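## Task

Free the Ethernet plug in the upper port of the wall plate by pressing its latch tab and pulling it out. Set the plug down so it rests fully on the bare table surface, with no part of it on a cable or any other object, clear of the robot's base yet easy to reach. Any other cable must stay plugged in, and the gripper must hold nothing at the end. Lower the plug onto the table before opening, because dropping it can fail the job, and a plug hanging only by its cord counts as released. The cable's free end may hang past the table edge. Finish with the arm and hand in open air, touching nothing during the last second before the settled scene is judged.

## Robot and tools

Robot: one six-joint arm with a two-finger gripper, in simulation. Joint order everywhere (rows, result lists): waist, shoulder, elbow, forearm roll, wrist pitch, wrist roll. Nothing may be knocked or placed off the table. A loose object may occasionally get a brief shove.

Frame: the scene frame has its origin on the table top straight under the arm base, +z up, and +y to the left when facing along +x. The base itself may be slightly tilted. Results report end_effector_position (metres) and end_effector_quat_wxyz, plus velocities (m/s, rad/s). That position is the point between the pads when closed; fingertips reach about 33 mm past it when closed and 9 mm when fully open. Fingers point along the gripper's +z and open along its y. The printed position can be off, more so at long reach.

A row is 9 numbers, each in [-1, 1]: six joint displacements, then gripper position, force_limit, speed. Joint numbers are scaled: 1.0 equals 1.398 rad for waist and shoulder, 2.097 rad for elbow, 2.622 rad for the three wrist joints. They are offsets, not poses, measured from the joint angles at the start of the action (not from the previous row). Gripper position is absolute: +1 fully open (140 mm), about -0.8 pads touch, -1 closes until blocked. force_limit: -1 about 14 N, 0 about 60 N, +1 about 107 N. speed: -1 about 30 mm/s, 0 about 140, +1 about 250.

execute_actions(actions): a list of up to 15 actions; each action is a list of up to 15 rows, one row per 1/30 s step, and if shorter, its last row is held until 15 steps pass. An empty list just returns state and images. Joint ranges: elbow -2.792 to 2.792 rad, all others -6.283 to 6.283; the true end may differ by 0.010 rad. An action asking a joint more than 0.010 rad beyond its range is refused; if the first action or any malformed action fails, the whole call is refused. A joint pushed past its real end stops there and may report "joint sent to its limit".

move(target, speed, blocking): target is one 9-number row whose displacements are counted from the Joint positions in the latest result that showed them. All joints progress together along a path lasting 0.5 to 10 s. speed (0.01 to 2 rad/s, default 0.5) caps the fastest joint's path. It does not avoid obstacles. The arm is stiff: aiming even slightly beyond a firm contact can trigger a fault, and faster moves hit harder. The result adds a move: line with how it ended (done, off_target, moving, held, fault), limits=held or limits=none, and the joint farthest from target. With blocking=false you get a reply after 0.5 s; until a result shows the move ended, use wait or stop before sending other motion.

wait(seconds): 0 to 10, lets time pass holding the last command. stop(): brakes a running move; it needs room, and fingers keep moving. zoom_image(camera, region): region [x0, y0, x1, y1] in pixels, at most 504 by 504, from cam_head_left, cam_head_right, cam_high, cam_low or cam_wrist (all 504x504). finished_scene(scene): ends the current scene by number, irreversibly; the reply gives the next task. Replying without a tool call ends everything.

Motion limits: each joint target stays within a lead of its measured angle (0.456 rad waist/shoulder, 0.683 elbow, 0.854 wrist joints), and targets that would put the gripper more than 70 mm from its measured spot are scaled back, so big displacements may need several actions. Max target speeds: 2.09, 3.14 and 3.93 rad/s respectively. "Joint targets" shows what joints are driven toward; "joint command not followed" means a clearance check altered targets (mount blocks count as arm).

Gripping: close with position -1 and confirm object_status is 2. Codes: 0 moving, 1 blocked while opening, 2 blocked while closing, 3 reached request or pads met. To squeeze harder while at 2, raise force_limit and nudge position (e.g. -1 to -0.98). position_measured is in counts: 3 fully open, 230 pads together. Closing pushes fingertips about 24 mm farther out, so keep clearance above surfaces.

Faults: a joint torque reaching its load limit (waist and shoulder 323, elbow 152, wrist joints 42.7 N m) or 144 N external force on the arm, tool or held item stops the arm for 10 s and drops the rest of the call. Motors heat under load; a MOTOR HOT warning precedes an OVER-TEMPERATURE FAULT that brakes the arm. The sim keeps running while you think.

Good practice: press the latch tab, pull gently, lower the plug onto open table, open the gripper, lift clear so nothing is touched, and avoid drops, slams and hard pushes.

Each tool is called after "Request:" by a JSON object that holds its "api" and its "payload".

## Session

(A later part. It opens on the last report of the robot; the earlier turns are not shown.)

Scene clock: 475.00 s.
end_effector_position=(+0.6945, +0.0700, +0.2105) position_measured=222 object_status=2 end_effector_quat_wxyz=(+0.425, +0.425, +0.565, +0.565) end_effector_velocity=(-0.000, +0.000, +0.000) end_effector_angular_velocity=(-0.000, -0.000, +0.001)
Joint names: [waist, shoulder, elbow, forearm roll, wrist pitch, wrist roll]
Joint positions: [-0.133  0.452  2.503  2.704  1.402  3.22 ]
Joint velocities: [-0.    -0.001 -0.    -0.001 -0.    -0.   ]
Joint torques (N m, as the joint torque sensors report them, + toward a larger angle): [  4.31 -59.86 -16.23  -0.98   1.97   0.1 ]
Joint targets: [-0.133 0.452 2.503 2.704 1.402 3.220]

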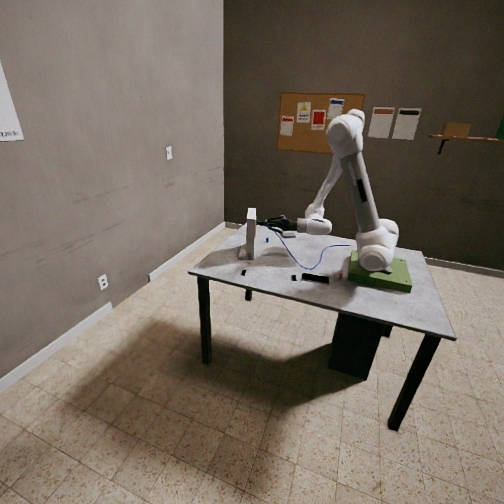

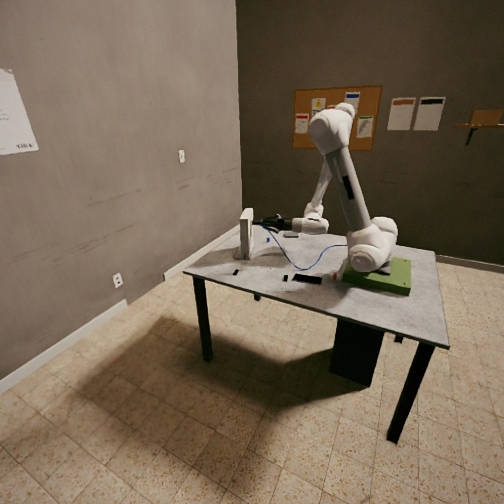

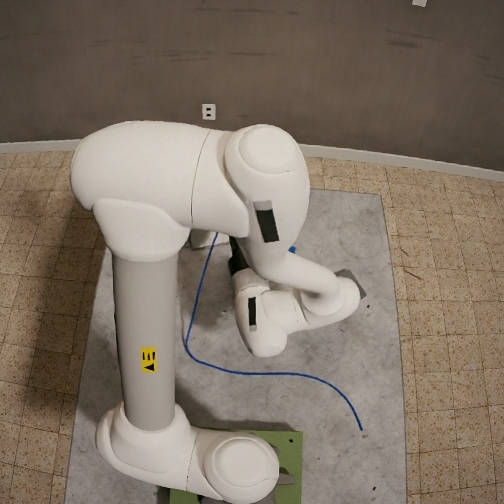

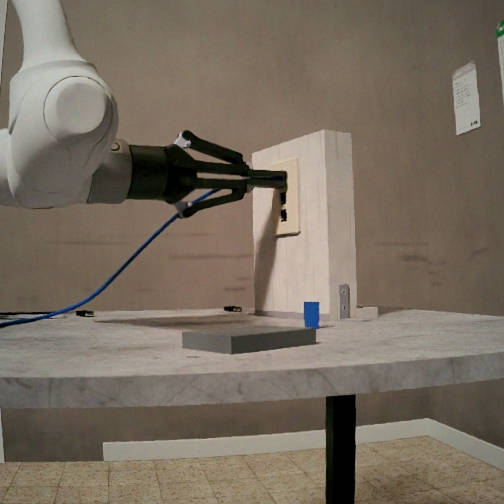

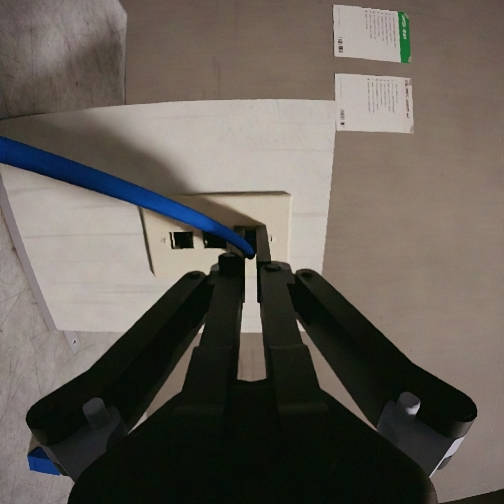

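Pull back 4 mm to test.

Request:
{"api": "move", "payload": {"target": [-0.0035, -0.00127, 0.00324, -0.00176, 0.00186, -0.00056, -1, 0, -0.5], "speed": 0.02}}

Request:
{"api": "zoom_image", "payload": {"camera": "cam_low", "region": [240, 150, 310, 220]}}

Scene clock: 479.73 s.
end_effector_position=(+0.6907, +0.0687, +0.2104) position_measured=222 object_status=2 end_effector_quat_wxyz=(+0.425, +0.425, +0.565, +0.565) end_effector_velocity=(-0.000, -0.001, +0.001) end_effector_angular_velocity=(+0.001, -0.001, -0.001)
Joint names: [waist, shoulder, elbow, forearm roll, wrist pitch, wrist roll]
Joint positions: [-0.138  0.45   2.51   2.699  1.407  3.219]
Joint velocities: [-0.001 -0.001  0.    -0.     0.     0.002]
Joint torques (N m, as the joint torque sensors report them, + toward a larger angle): [  0.12 -60.22 -13.57  -0.33   2.8    0.12]
Joint targets: [-0.138 0.450 2.510 2.699 1.407 3.219]
move: done; limits=none; farthest joint: the waist, 0.000 radians from its target (0.005 radians at the start)

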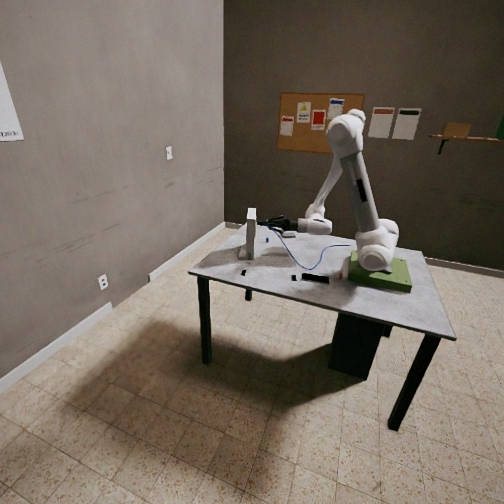

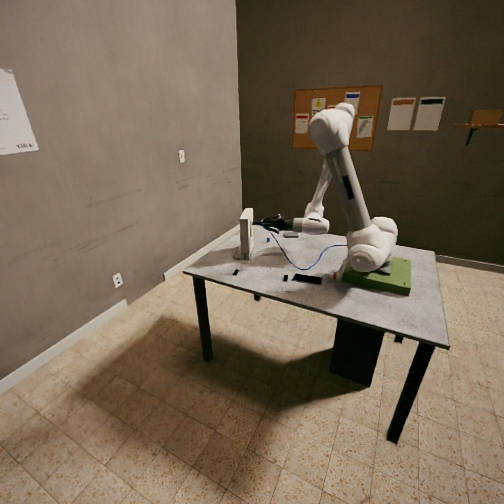

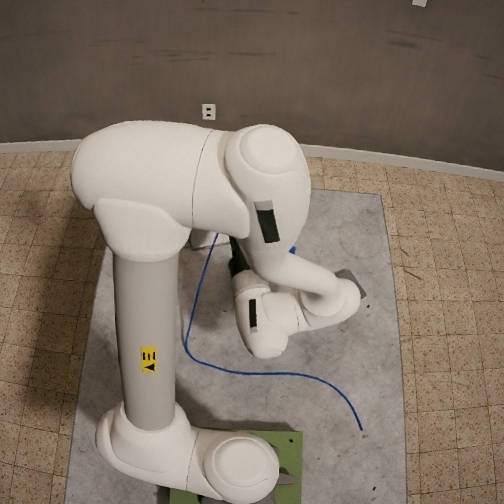

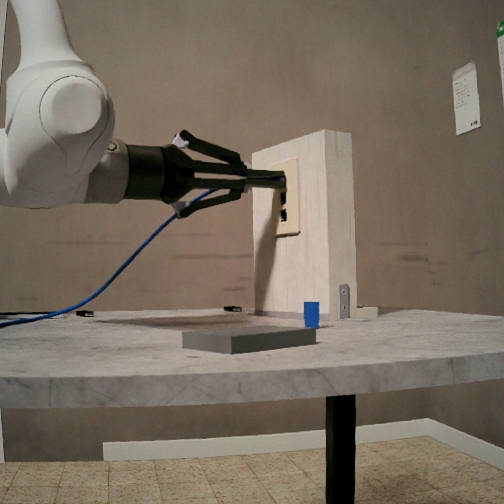

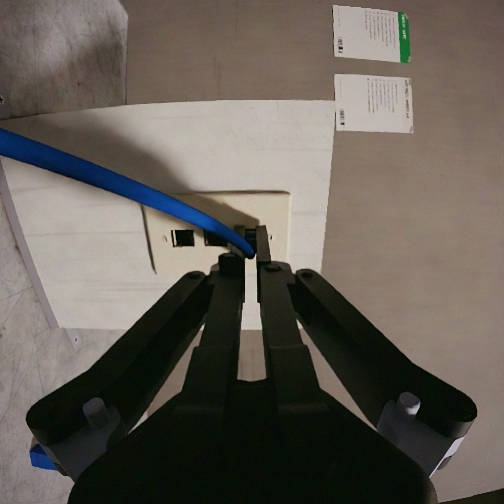

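Region (240, 150, 310, 220) of cam_low's 504x504 image, scaled by 7.200, with more detail than that image has.

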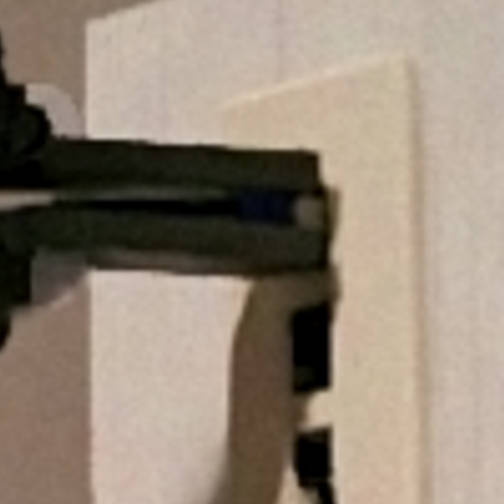

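It's coming free. Pull another 25 mm.

Request:
{"api": "move", "payload": {"target": [-0.0222, -0.0078, 0.0202, -0.0112, 0.0117, -0.0035, -1, 0, -0.5], "speed": 0.05}}

Request:
{"api": "zoom_image", "payload": {"camera": "cam_low", "region": [210, 130, 310, 230]}}

Scene clock: 489.50 s.
end_effector_position=(+0.6668, +0.0616, +0.2104) position_measured=222 object_status=2 end_effector_quat_wxyz=(+0.425, +0.425, +0.565, +0.565) end_effector_velocity=(-0.000, -0.000, -0.001) end_effector_angular_velocity=(-0.001, +0.002, +0.000)
Joint names: [waist, shoulder, elbow, forearm roll, wrist pitch, wrist roll]
Joint positions: [-0.169  0.439  2.553  2.67   1.437  3.21 ]
Joint velocities: [-0.001  0.001  0.    -0.001 -0.001 -0.001]
Joint torques (N m, as the joint torque sensors report them, + toward a larger angle): [  0.05 -57.97 -11.45  -0.31   2.62   0.01]
Joint targets: [-0.169 0.439 2.553 2.670 1.437 3.210]
move: done; limits=none; farthest joint: the waist, 0.000 radians from its target (0.031 radians at the start)

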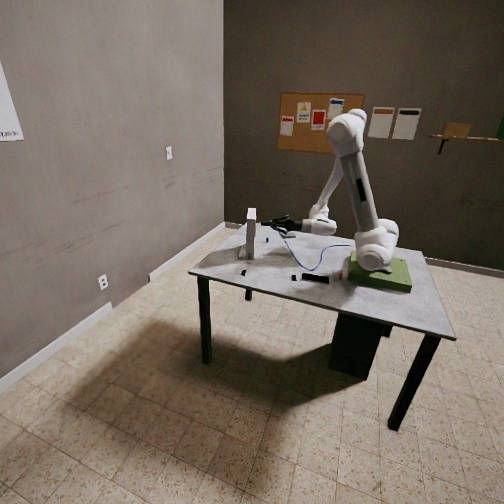

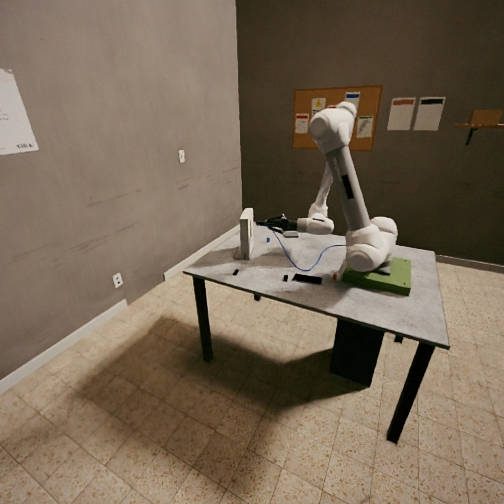

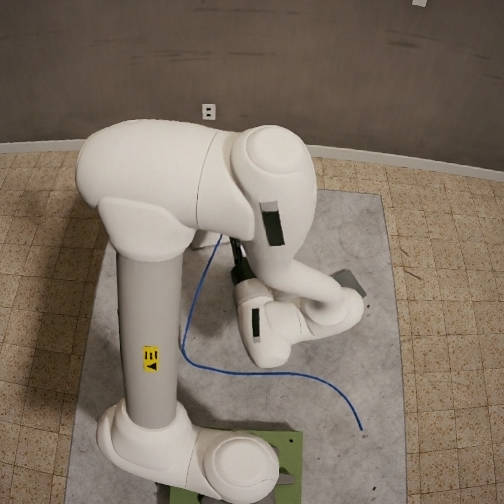

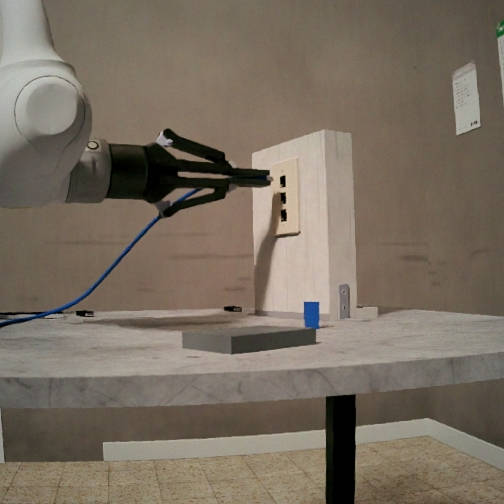

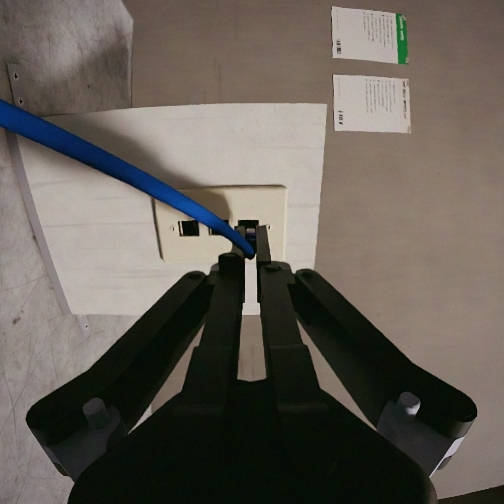

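Region (210, 130, 310, 230) of cam_low's 504x504 image, scaled by 5.040, with more detail than that image has.

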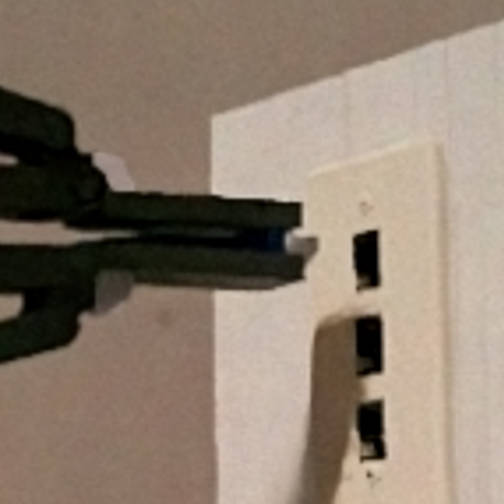

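Request:
{"api": "move", "payload": {"target": [0.0903, -0.0417, 0.0204, 0.0346, -0.2076, -0.5982, -1, 0, -0.5], "speed": 0.7}}

Scene clock: 546.33 s.
end_effector_position=(+0.6008, +0.0948, +0.0600) position_measured=222 object_status=2 end_effector_quat_wxyz=(+0.496, -0.121, +0.857, +0.070) end_effector_velocity=(-0.000, +0.000, +0.000) end_effector_angular_velocity=(+0.002, -0.000, -0.000)
Joint names: [waist, shoulder, elbow, forearm roll, wrist pitch, wrist roll]
Joint positions: [-0.043  0.381  2.595  2.76   0.893  1.641]
Joint velocities: [ 0.     0.001  0.    -0.     0.001  0.001]
Joint torques (N m, as the joint torque sensors report them, + toward a larger angle): [  1.44 -53.11 -12.07  -0.41   2.23   0.05]
Joint targets: [-0.043 0.381 2.595 2.760 0.893 1.641]
move: done; limits=none; farthest joint: the waist, 0.000 radians from its target (0.126 radians at the start)

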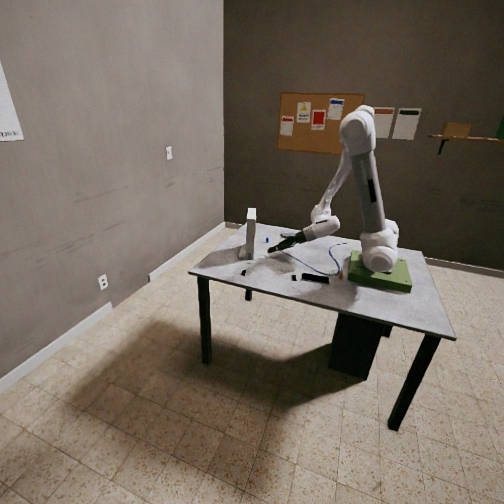

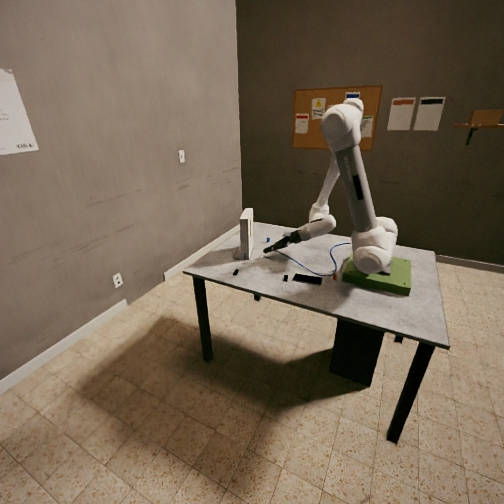

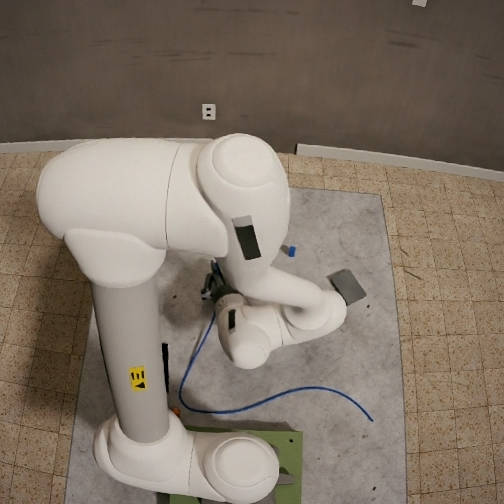

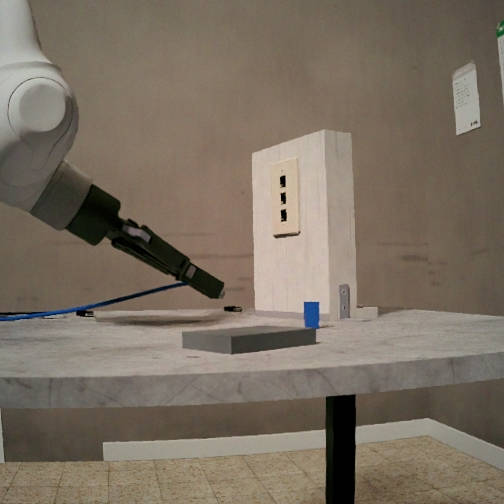

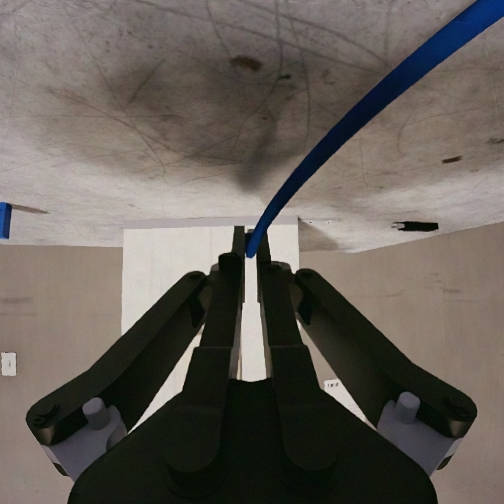

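Request:
{"api": "zoom_image", "payload": {"camera": "cam_low", "region": [160, 250, 250, 340]}}

Region (160, 250, 250, 340) of cam_low's 504x504 image, scaled by 5.600, with more detail than that image has.

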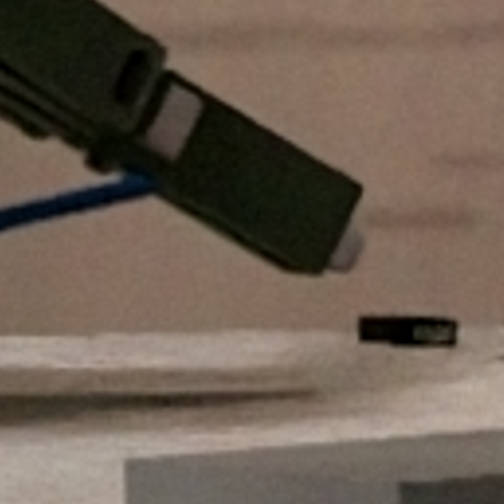

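Request:
{"api": "move", "payload": {"target": [0, 0.0597, 0.00076, 0.0087, 0.0303, -0.0146, -1, 0, -0.5], "speed": 0.1}}

Request:
{"api": "zoom_image", "payload": {"camera": "cam_low", "region": [160, 250, 250, 340]}}

Scene clock: 564.27 s.
end_effector_position=(+0.6008, +0.0948, +0.0330) position_measured=222 object_status=2 end_effector_quat_wxyz=(+0.496, -0.121, +0.857, +0.070) end_effector_velocity=(+0.000, +0.001, +0.001) end_effector_angular_velocity=(+0.001, -0.002, +0.001)
Joint names: [waist, shoulder, elbow, forearm roll, wrist pitch, wrist roll]
Joint positions: [-0.043  0.464  2.597  2.783  0.972  1.603]
Joint velocities: [ 0.001 -0.    -0.     0.     0.002  0.   ]
Joint torques (N m, as the joint torque sensors report them, + toward a larger angle): [  0.31 -57.84  -8.12  -0.18   2.27   0.  ]
Joint targets: [-0.043 0.464 2.597 2.783 0.972 1.603]
move: done; limits=none; farthest joint: the waist, 0.000 radians from its target (0.000 radians at the start)

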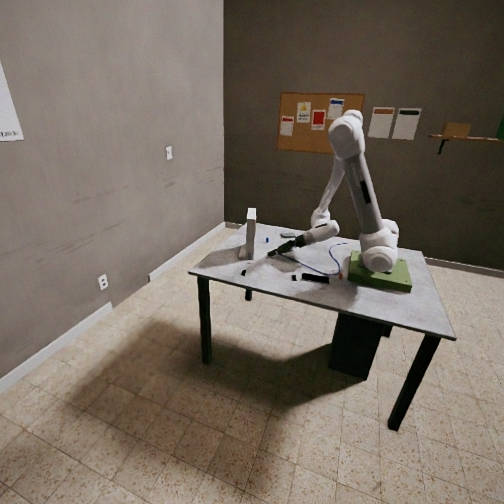

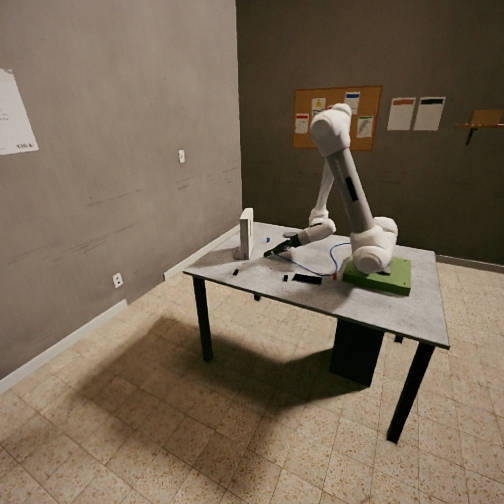

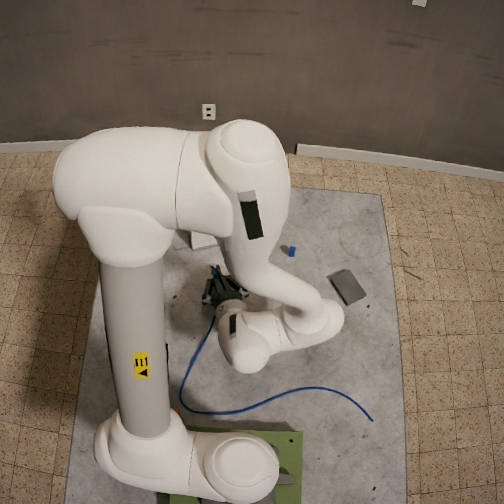

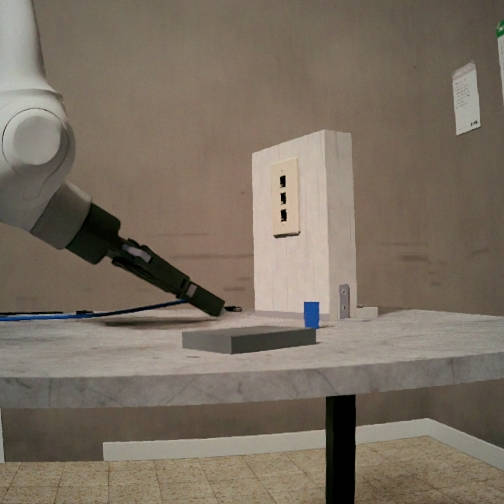

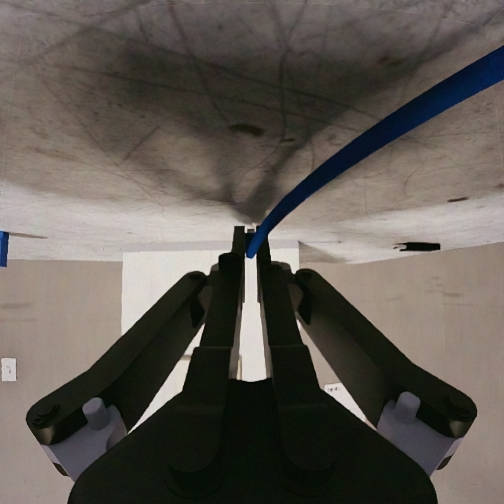

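Region (160, 250, 250, 340) of cam_low's 504x504 image, scaled by 5.600, with more detail than that image has.

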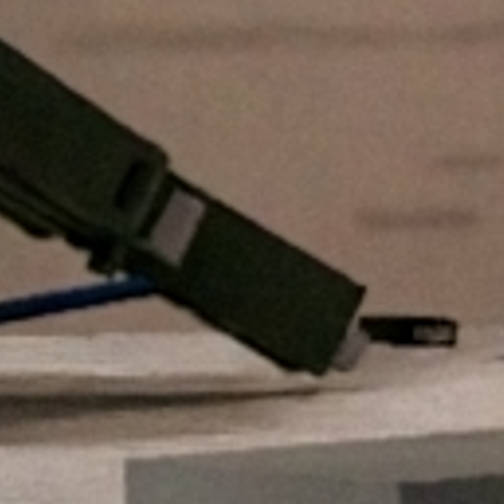

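Request:
{"api": "execute_actions", "payload": {"actions": [[[0, 0.00442, 0.00006, 0.00064, 0.00224, -0.00108, -1, 0, -0.5]]]}}

Scene clock: 569.23 s.
end_effector_position=(+0.6008, +0.0948, +0.0310) position_measured=222 object_status=2 end_effector_quat_wxyz=(+0.496, -0.121, +0.857, +0.070) end_effector_velocity=(-0.000, -0.000, -0.001) end_effector_angular_velocity=(+0.000, +0.001, -0.001)
Joint names: [waist, shoulder, elbow, forearm roll, wrist pitch, wrist roll]
Joint positions: [-0.043  0.47   2.597  2.785  0.978  1.6  ]
Joint velocities: [ 0.     0.001  0.     0.001  0.    -0.   ]
Joint torques (N m, as the joint torque sensors report them, + toward a larger angle): [  0.91 -57.1   -8.01  -0.09   2.3    0.12]
Joint targets: [-0.043 0.470 2.597 2.785 0.978 1.600]

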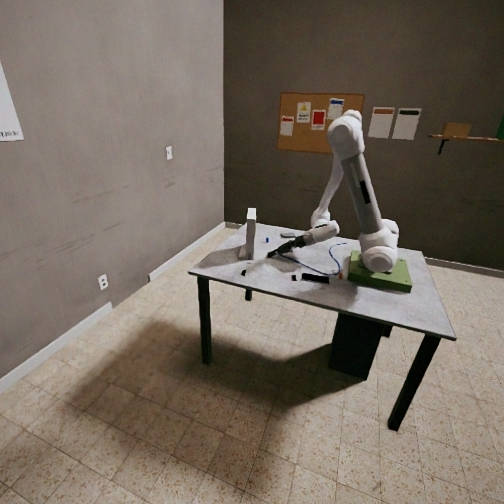

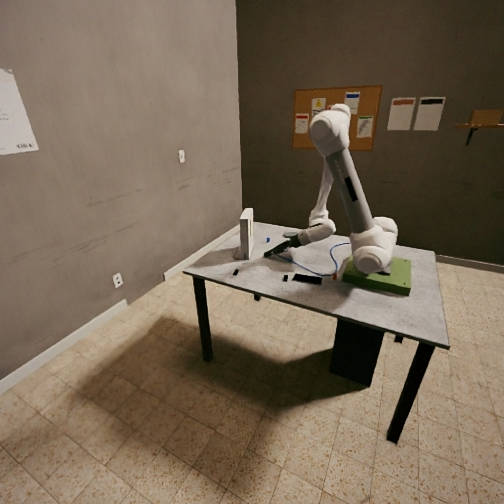

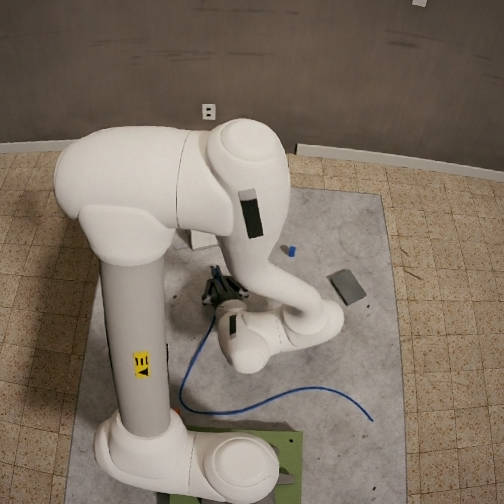

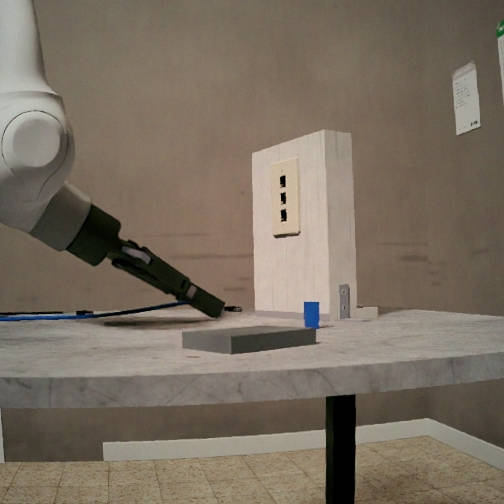

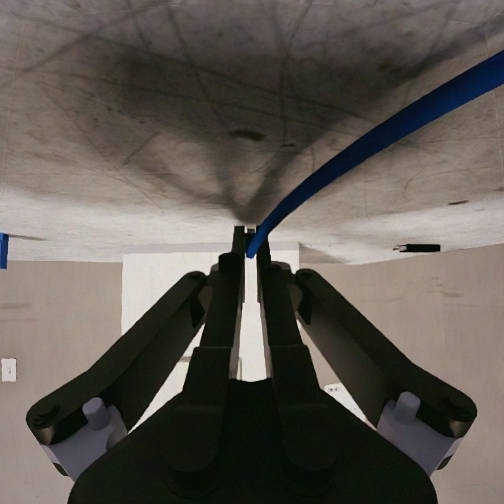

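Request:
{"api": "execute_actions", "payload": {"actions": [[[0, 0.0033, 0.00005, 0.00048, 0.00168, -0.0008, -1, 0, -0.5]]]}}

Scene clock: 573.60 s.
end_effector_position=(+0.6007, +0.0948, +0.0295) position_measured=222 object_status=2 end_effector_quat_wxyz=(+0.496, -0.121, +0.857, +0.070) end_effector_velocity=(+0.000, -0.000, +0.000) end_effector_angular_velocity=(-0.000, -0.001, -0.000)
Joint names: [waist, shoulder, elbow, forearm roll, wrist pitch, wrist roll]
Joint positions: [-0.043  0.475  2.597  2.786  0.983  1.598]
Joint velocities: [-0.     0.001 -0.     0.     0.002 -0.001]
Joint torques (N m, as the joint torque sensors report them, + toward a larger angle): [  0.8  -58.75  -7.34  -0.12   2.31   0.  ]
Joint targets: [-0.043 0.475 2.597 2.786 0.983 1.598]

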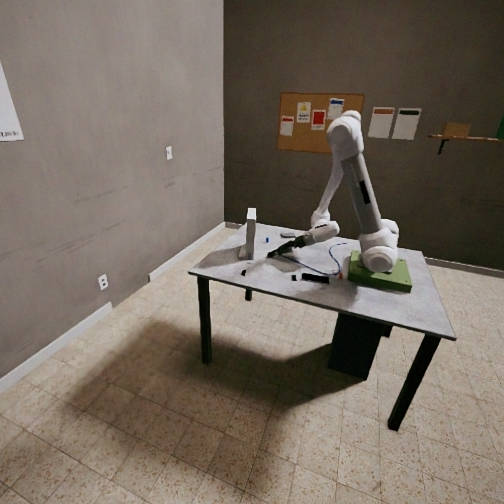

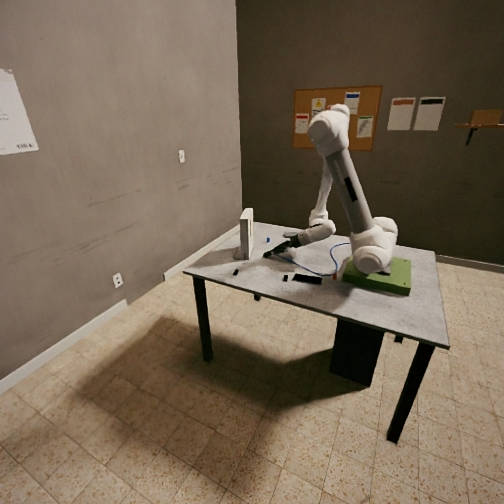

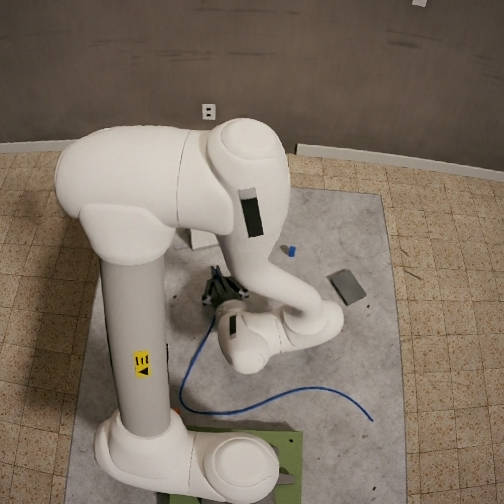

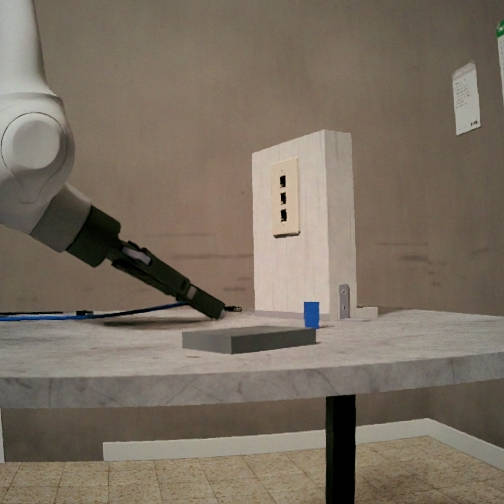

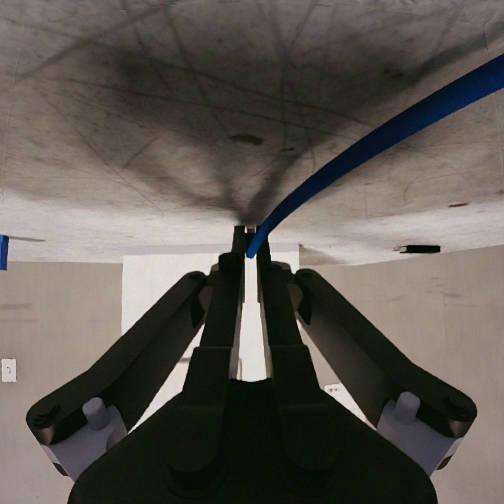

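Request:
{"api": "execute_actions", "payload": {"actions": [[[0, 0.0033, 0.00005, 0.00048, 0.00168, -0.0008, -1, 0, -0.5]]]}}

Request:
{"api": "zoom_image", "payload": {"camera": "cam_low", "region": [180, 270, 250, 340]}}

Scene clock: 579.73 s.
end_effector_position=(+0.6006, +0.0947, +0.0281) position_measured=222 object_status=2 end_effector_quat_wxyz=(+0.496, -0.121, +0.857, +0.070) end_effector_velocity=(-0.000, -0.000, +0.000) end_effector_angular_velocity=(-0.001, -0.001, +0.000)
Joint names: [waist, shoulder, elbow, forearm roll, wrist pitch, wrist roll]
Joint positions: [-0.043  0.479  2.597  2.787  0.987  1.596]
Joint velocities: [-0.    -0.     0.     0.001  0.    -0.002]
Joint torques (N m, as the joint torque sensors report them, + toward a larger angle): [  0.63 -50.66  -5.7   -0.13  -1.04   0.2 ]
Joint targets: [-0.043 0.479 2.597 2.787 0.987 1.596]

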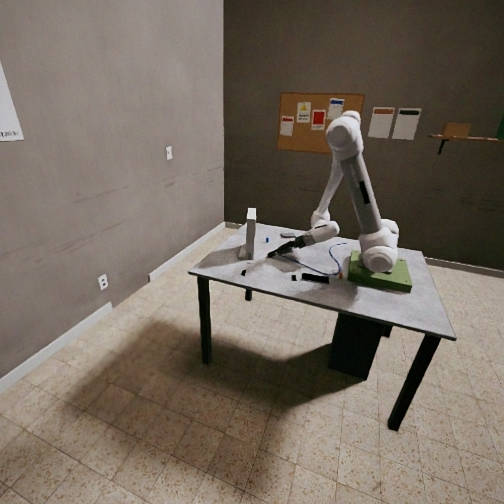

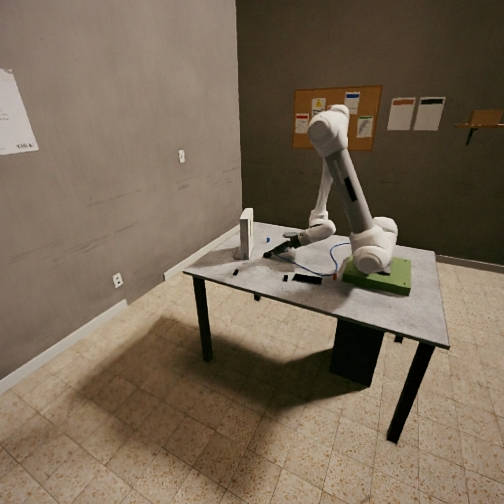

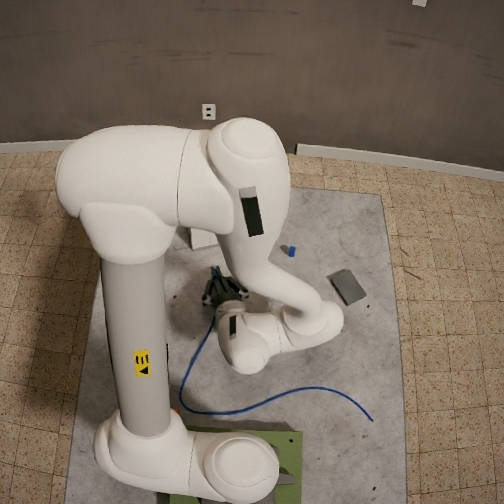

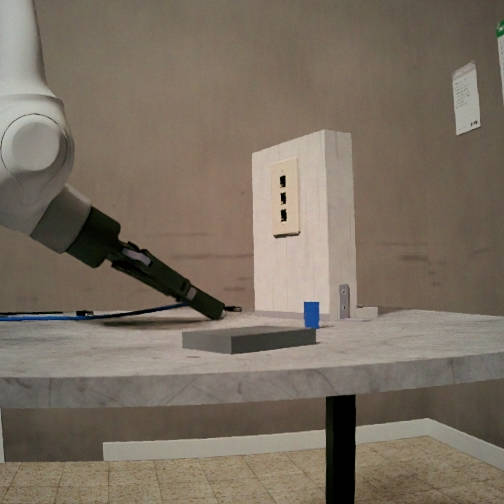

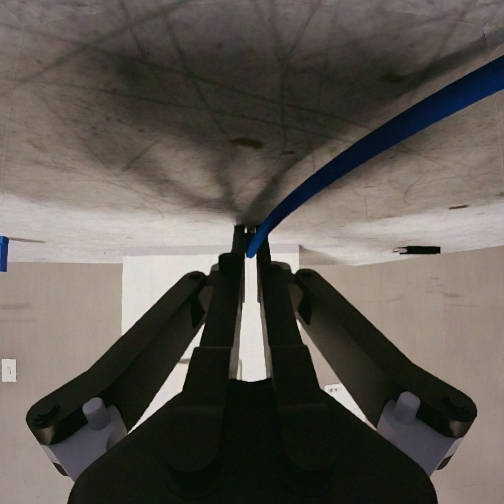

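Region (180, 270, 250, 340) of cam_low's 504x504 image, scaled by 7.200, with more detail than that image has.

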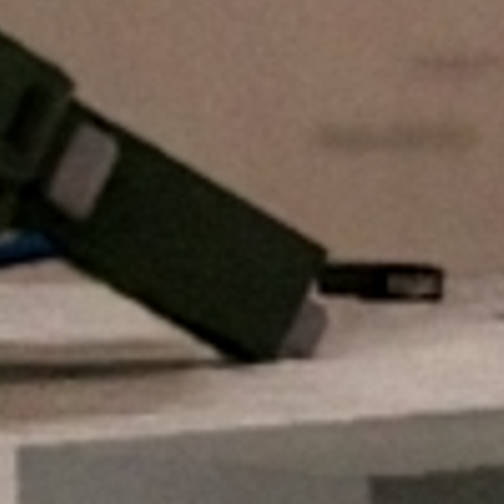

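Request:
{"api": "execute_actions", "payload": {"actions": [[[0,0,0,0,0,0,-0.4,0,-1]],[[0,0,0,0,0,0,-0.4,0,-1]]]}}

Request:
{"api": "zoom_image", "payload": {"camera": "cam_wrist", "region": [170, 150, 330, 310]}}

Scene clock: 585.97 s.
end_effector_position=(+0.6006, +0.0947, +0.0280) position_measured=179 object_status=0 end_effector_quat_wxyz=(+0.496, -0.121, +0.857, +0.070) end_effector_velocity=(-0.000, -0.000, -0.001) end_effector_angular_velocity=(-0.000, +0.002, -0.000)
Joint names: [waist, shoulder, elbow, forearm roll, wrist pitch, wrist roll]
Joint positions: [-0.043  0.48   2.597  2.787  0.987  1.596]
Joint velocities: [-0.001  0.001  0.    -0.    -0.001 -0.   ]
Joint torques (N m, as the joint torque sensors report them, + toward a larger angle): [  0.84 -57.32  -7.13  -0.27   2.25   0.03]
Joint targets: [-0.043 0.479 2.597 2.787 0.987 1.596]

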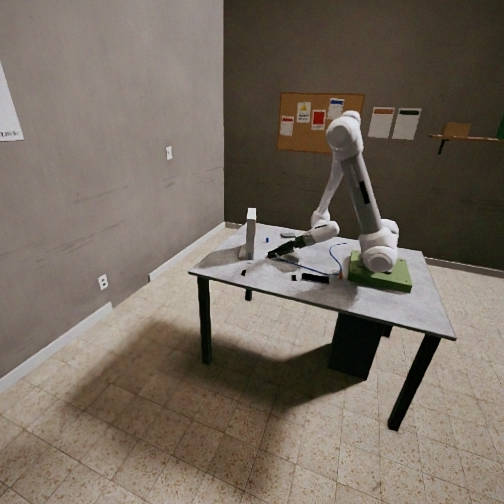

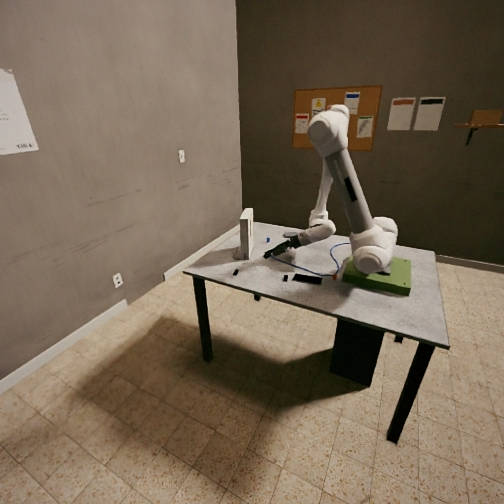

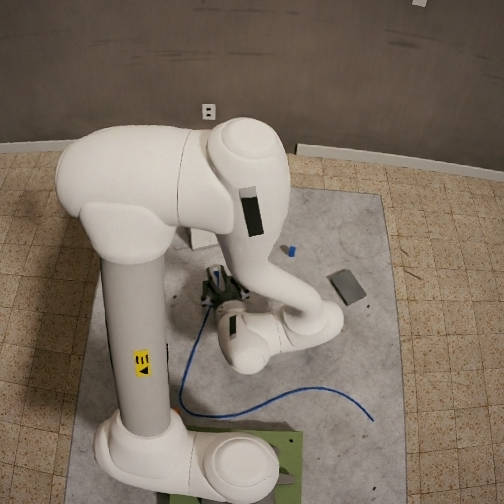

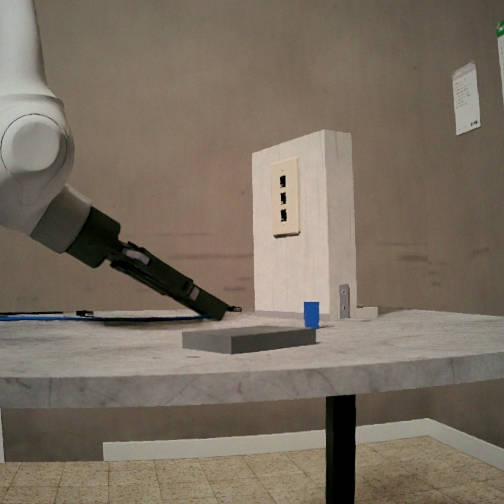

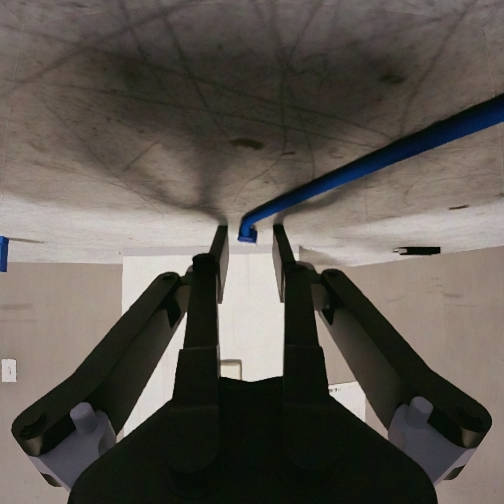

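Region (170, 150, 330, 310) of cam_wrist's 504x504 image, scaled by 3.150, with more detail than that image has.

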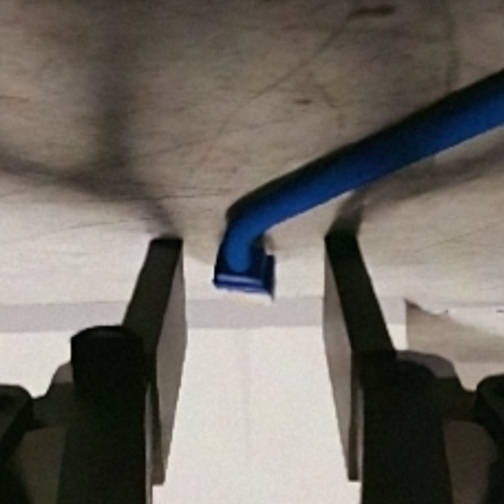

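Released on the table. Lift the arm away.

Request:
{"api": "move", "payload": {"target": [0, -0.13, -0.002, -0.019, -0.066, 0.032, -0.4, 0, 0], "speed": 0.3}}

Request:
{"api": "zoom_image", "payload": {"camera": "cam_low", "region": [140, 240, 260, 340]}}

Scene clock: 592.23 s.
end_effector_position=(+0.5993, +0.0936, +0.0869) position_measured=179 object_status=3 end_effector_quat_wxyz=(+0.496, -0.120, +0.857, +0.068) end_effector_velocity=(-0.000, +0.000, -0.001) end_effector_angular_velocity=(-0.002, +0.002, +0.001)
Joint names: [waist, shoulder, elbow, forearm roll, wrist pitch, wrist roll]
Joint positions: [-0.043  0.298  2.593  2.738  0.814  1.68 ]
Joint velocities: [-0.    -0.    -0.    -0.001 -0.002 -0.001]
Joint torques (N m, as the joint torque sensors report them, + toward a larger angle): [  0.89 -48.81 -15.56  -0.71   2.29   0.09]
Joint targets: [-0.043 0.298 2.593 2.738 0.814 1.680]
move: done; limits=none; farthest joint: the waist, 0.000 radians from its target (0.000 radians at the start)

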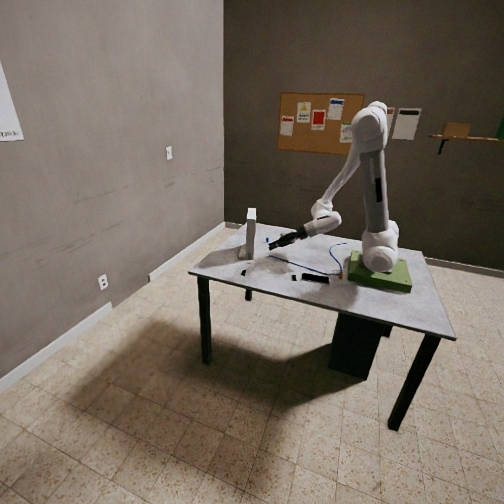

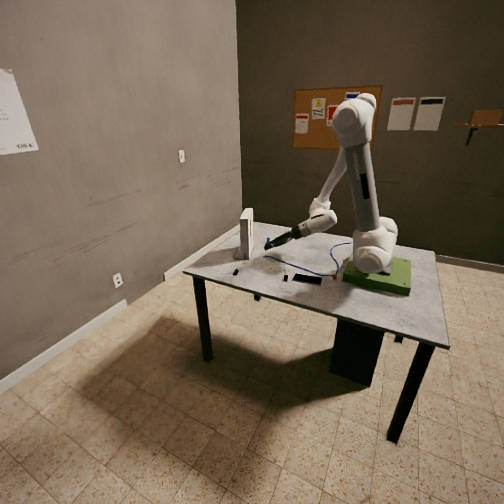

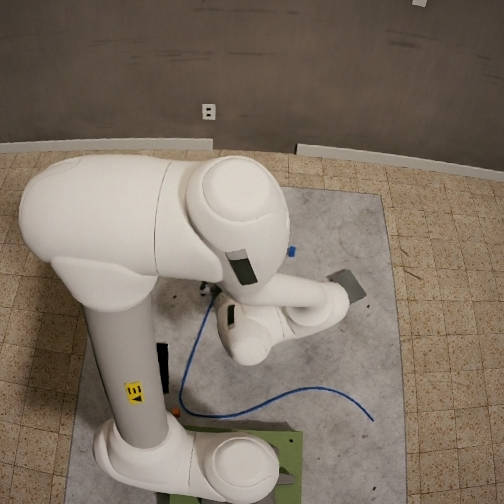

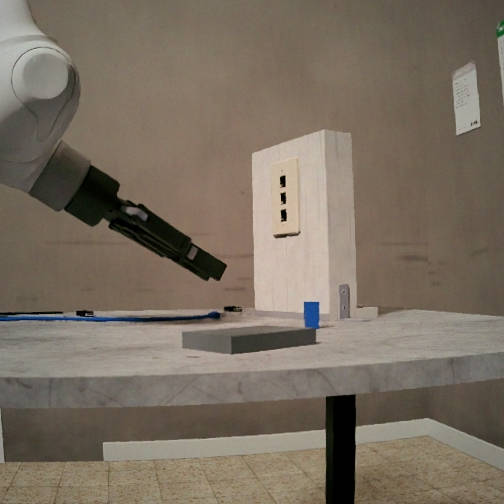

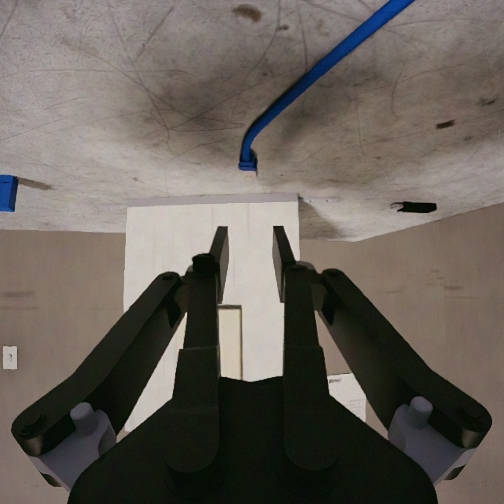

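Region (140, 240, 260, 340) of cam_low's 504x504 image, scaled by 4.200, with more detail than that image has.

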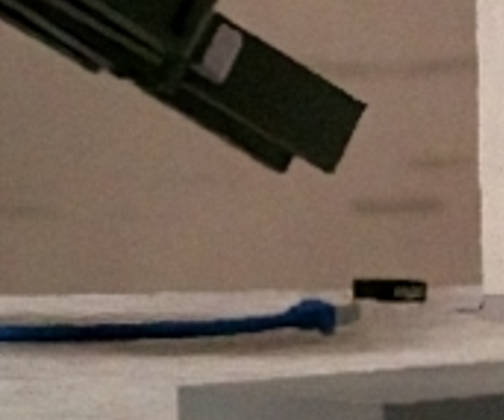

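Request:
{"api": "finished_scene", "payload": {"scene": 1}}

The scene is finished: the task was done.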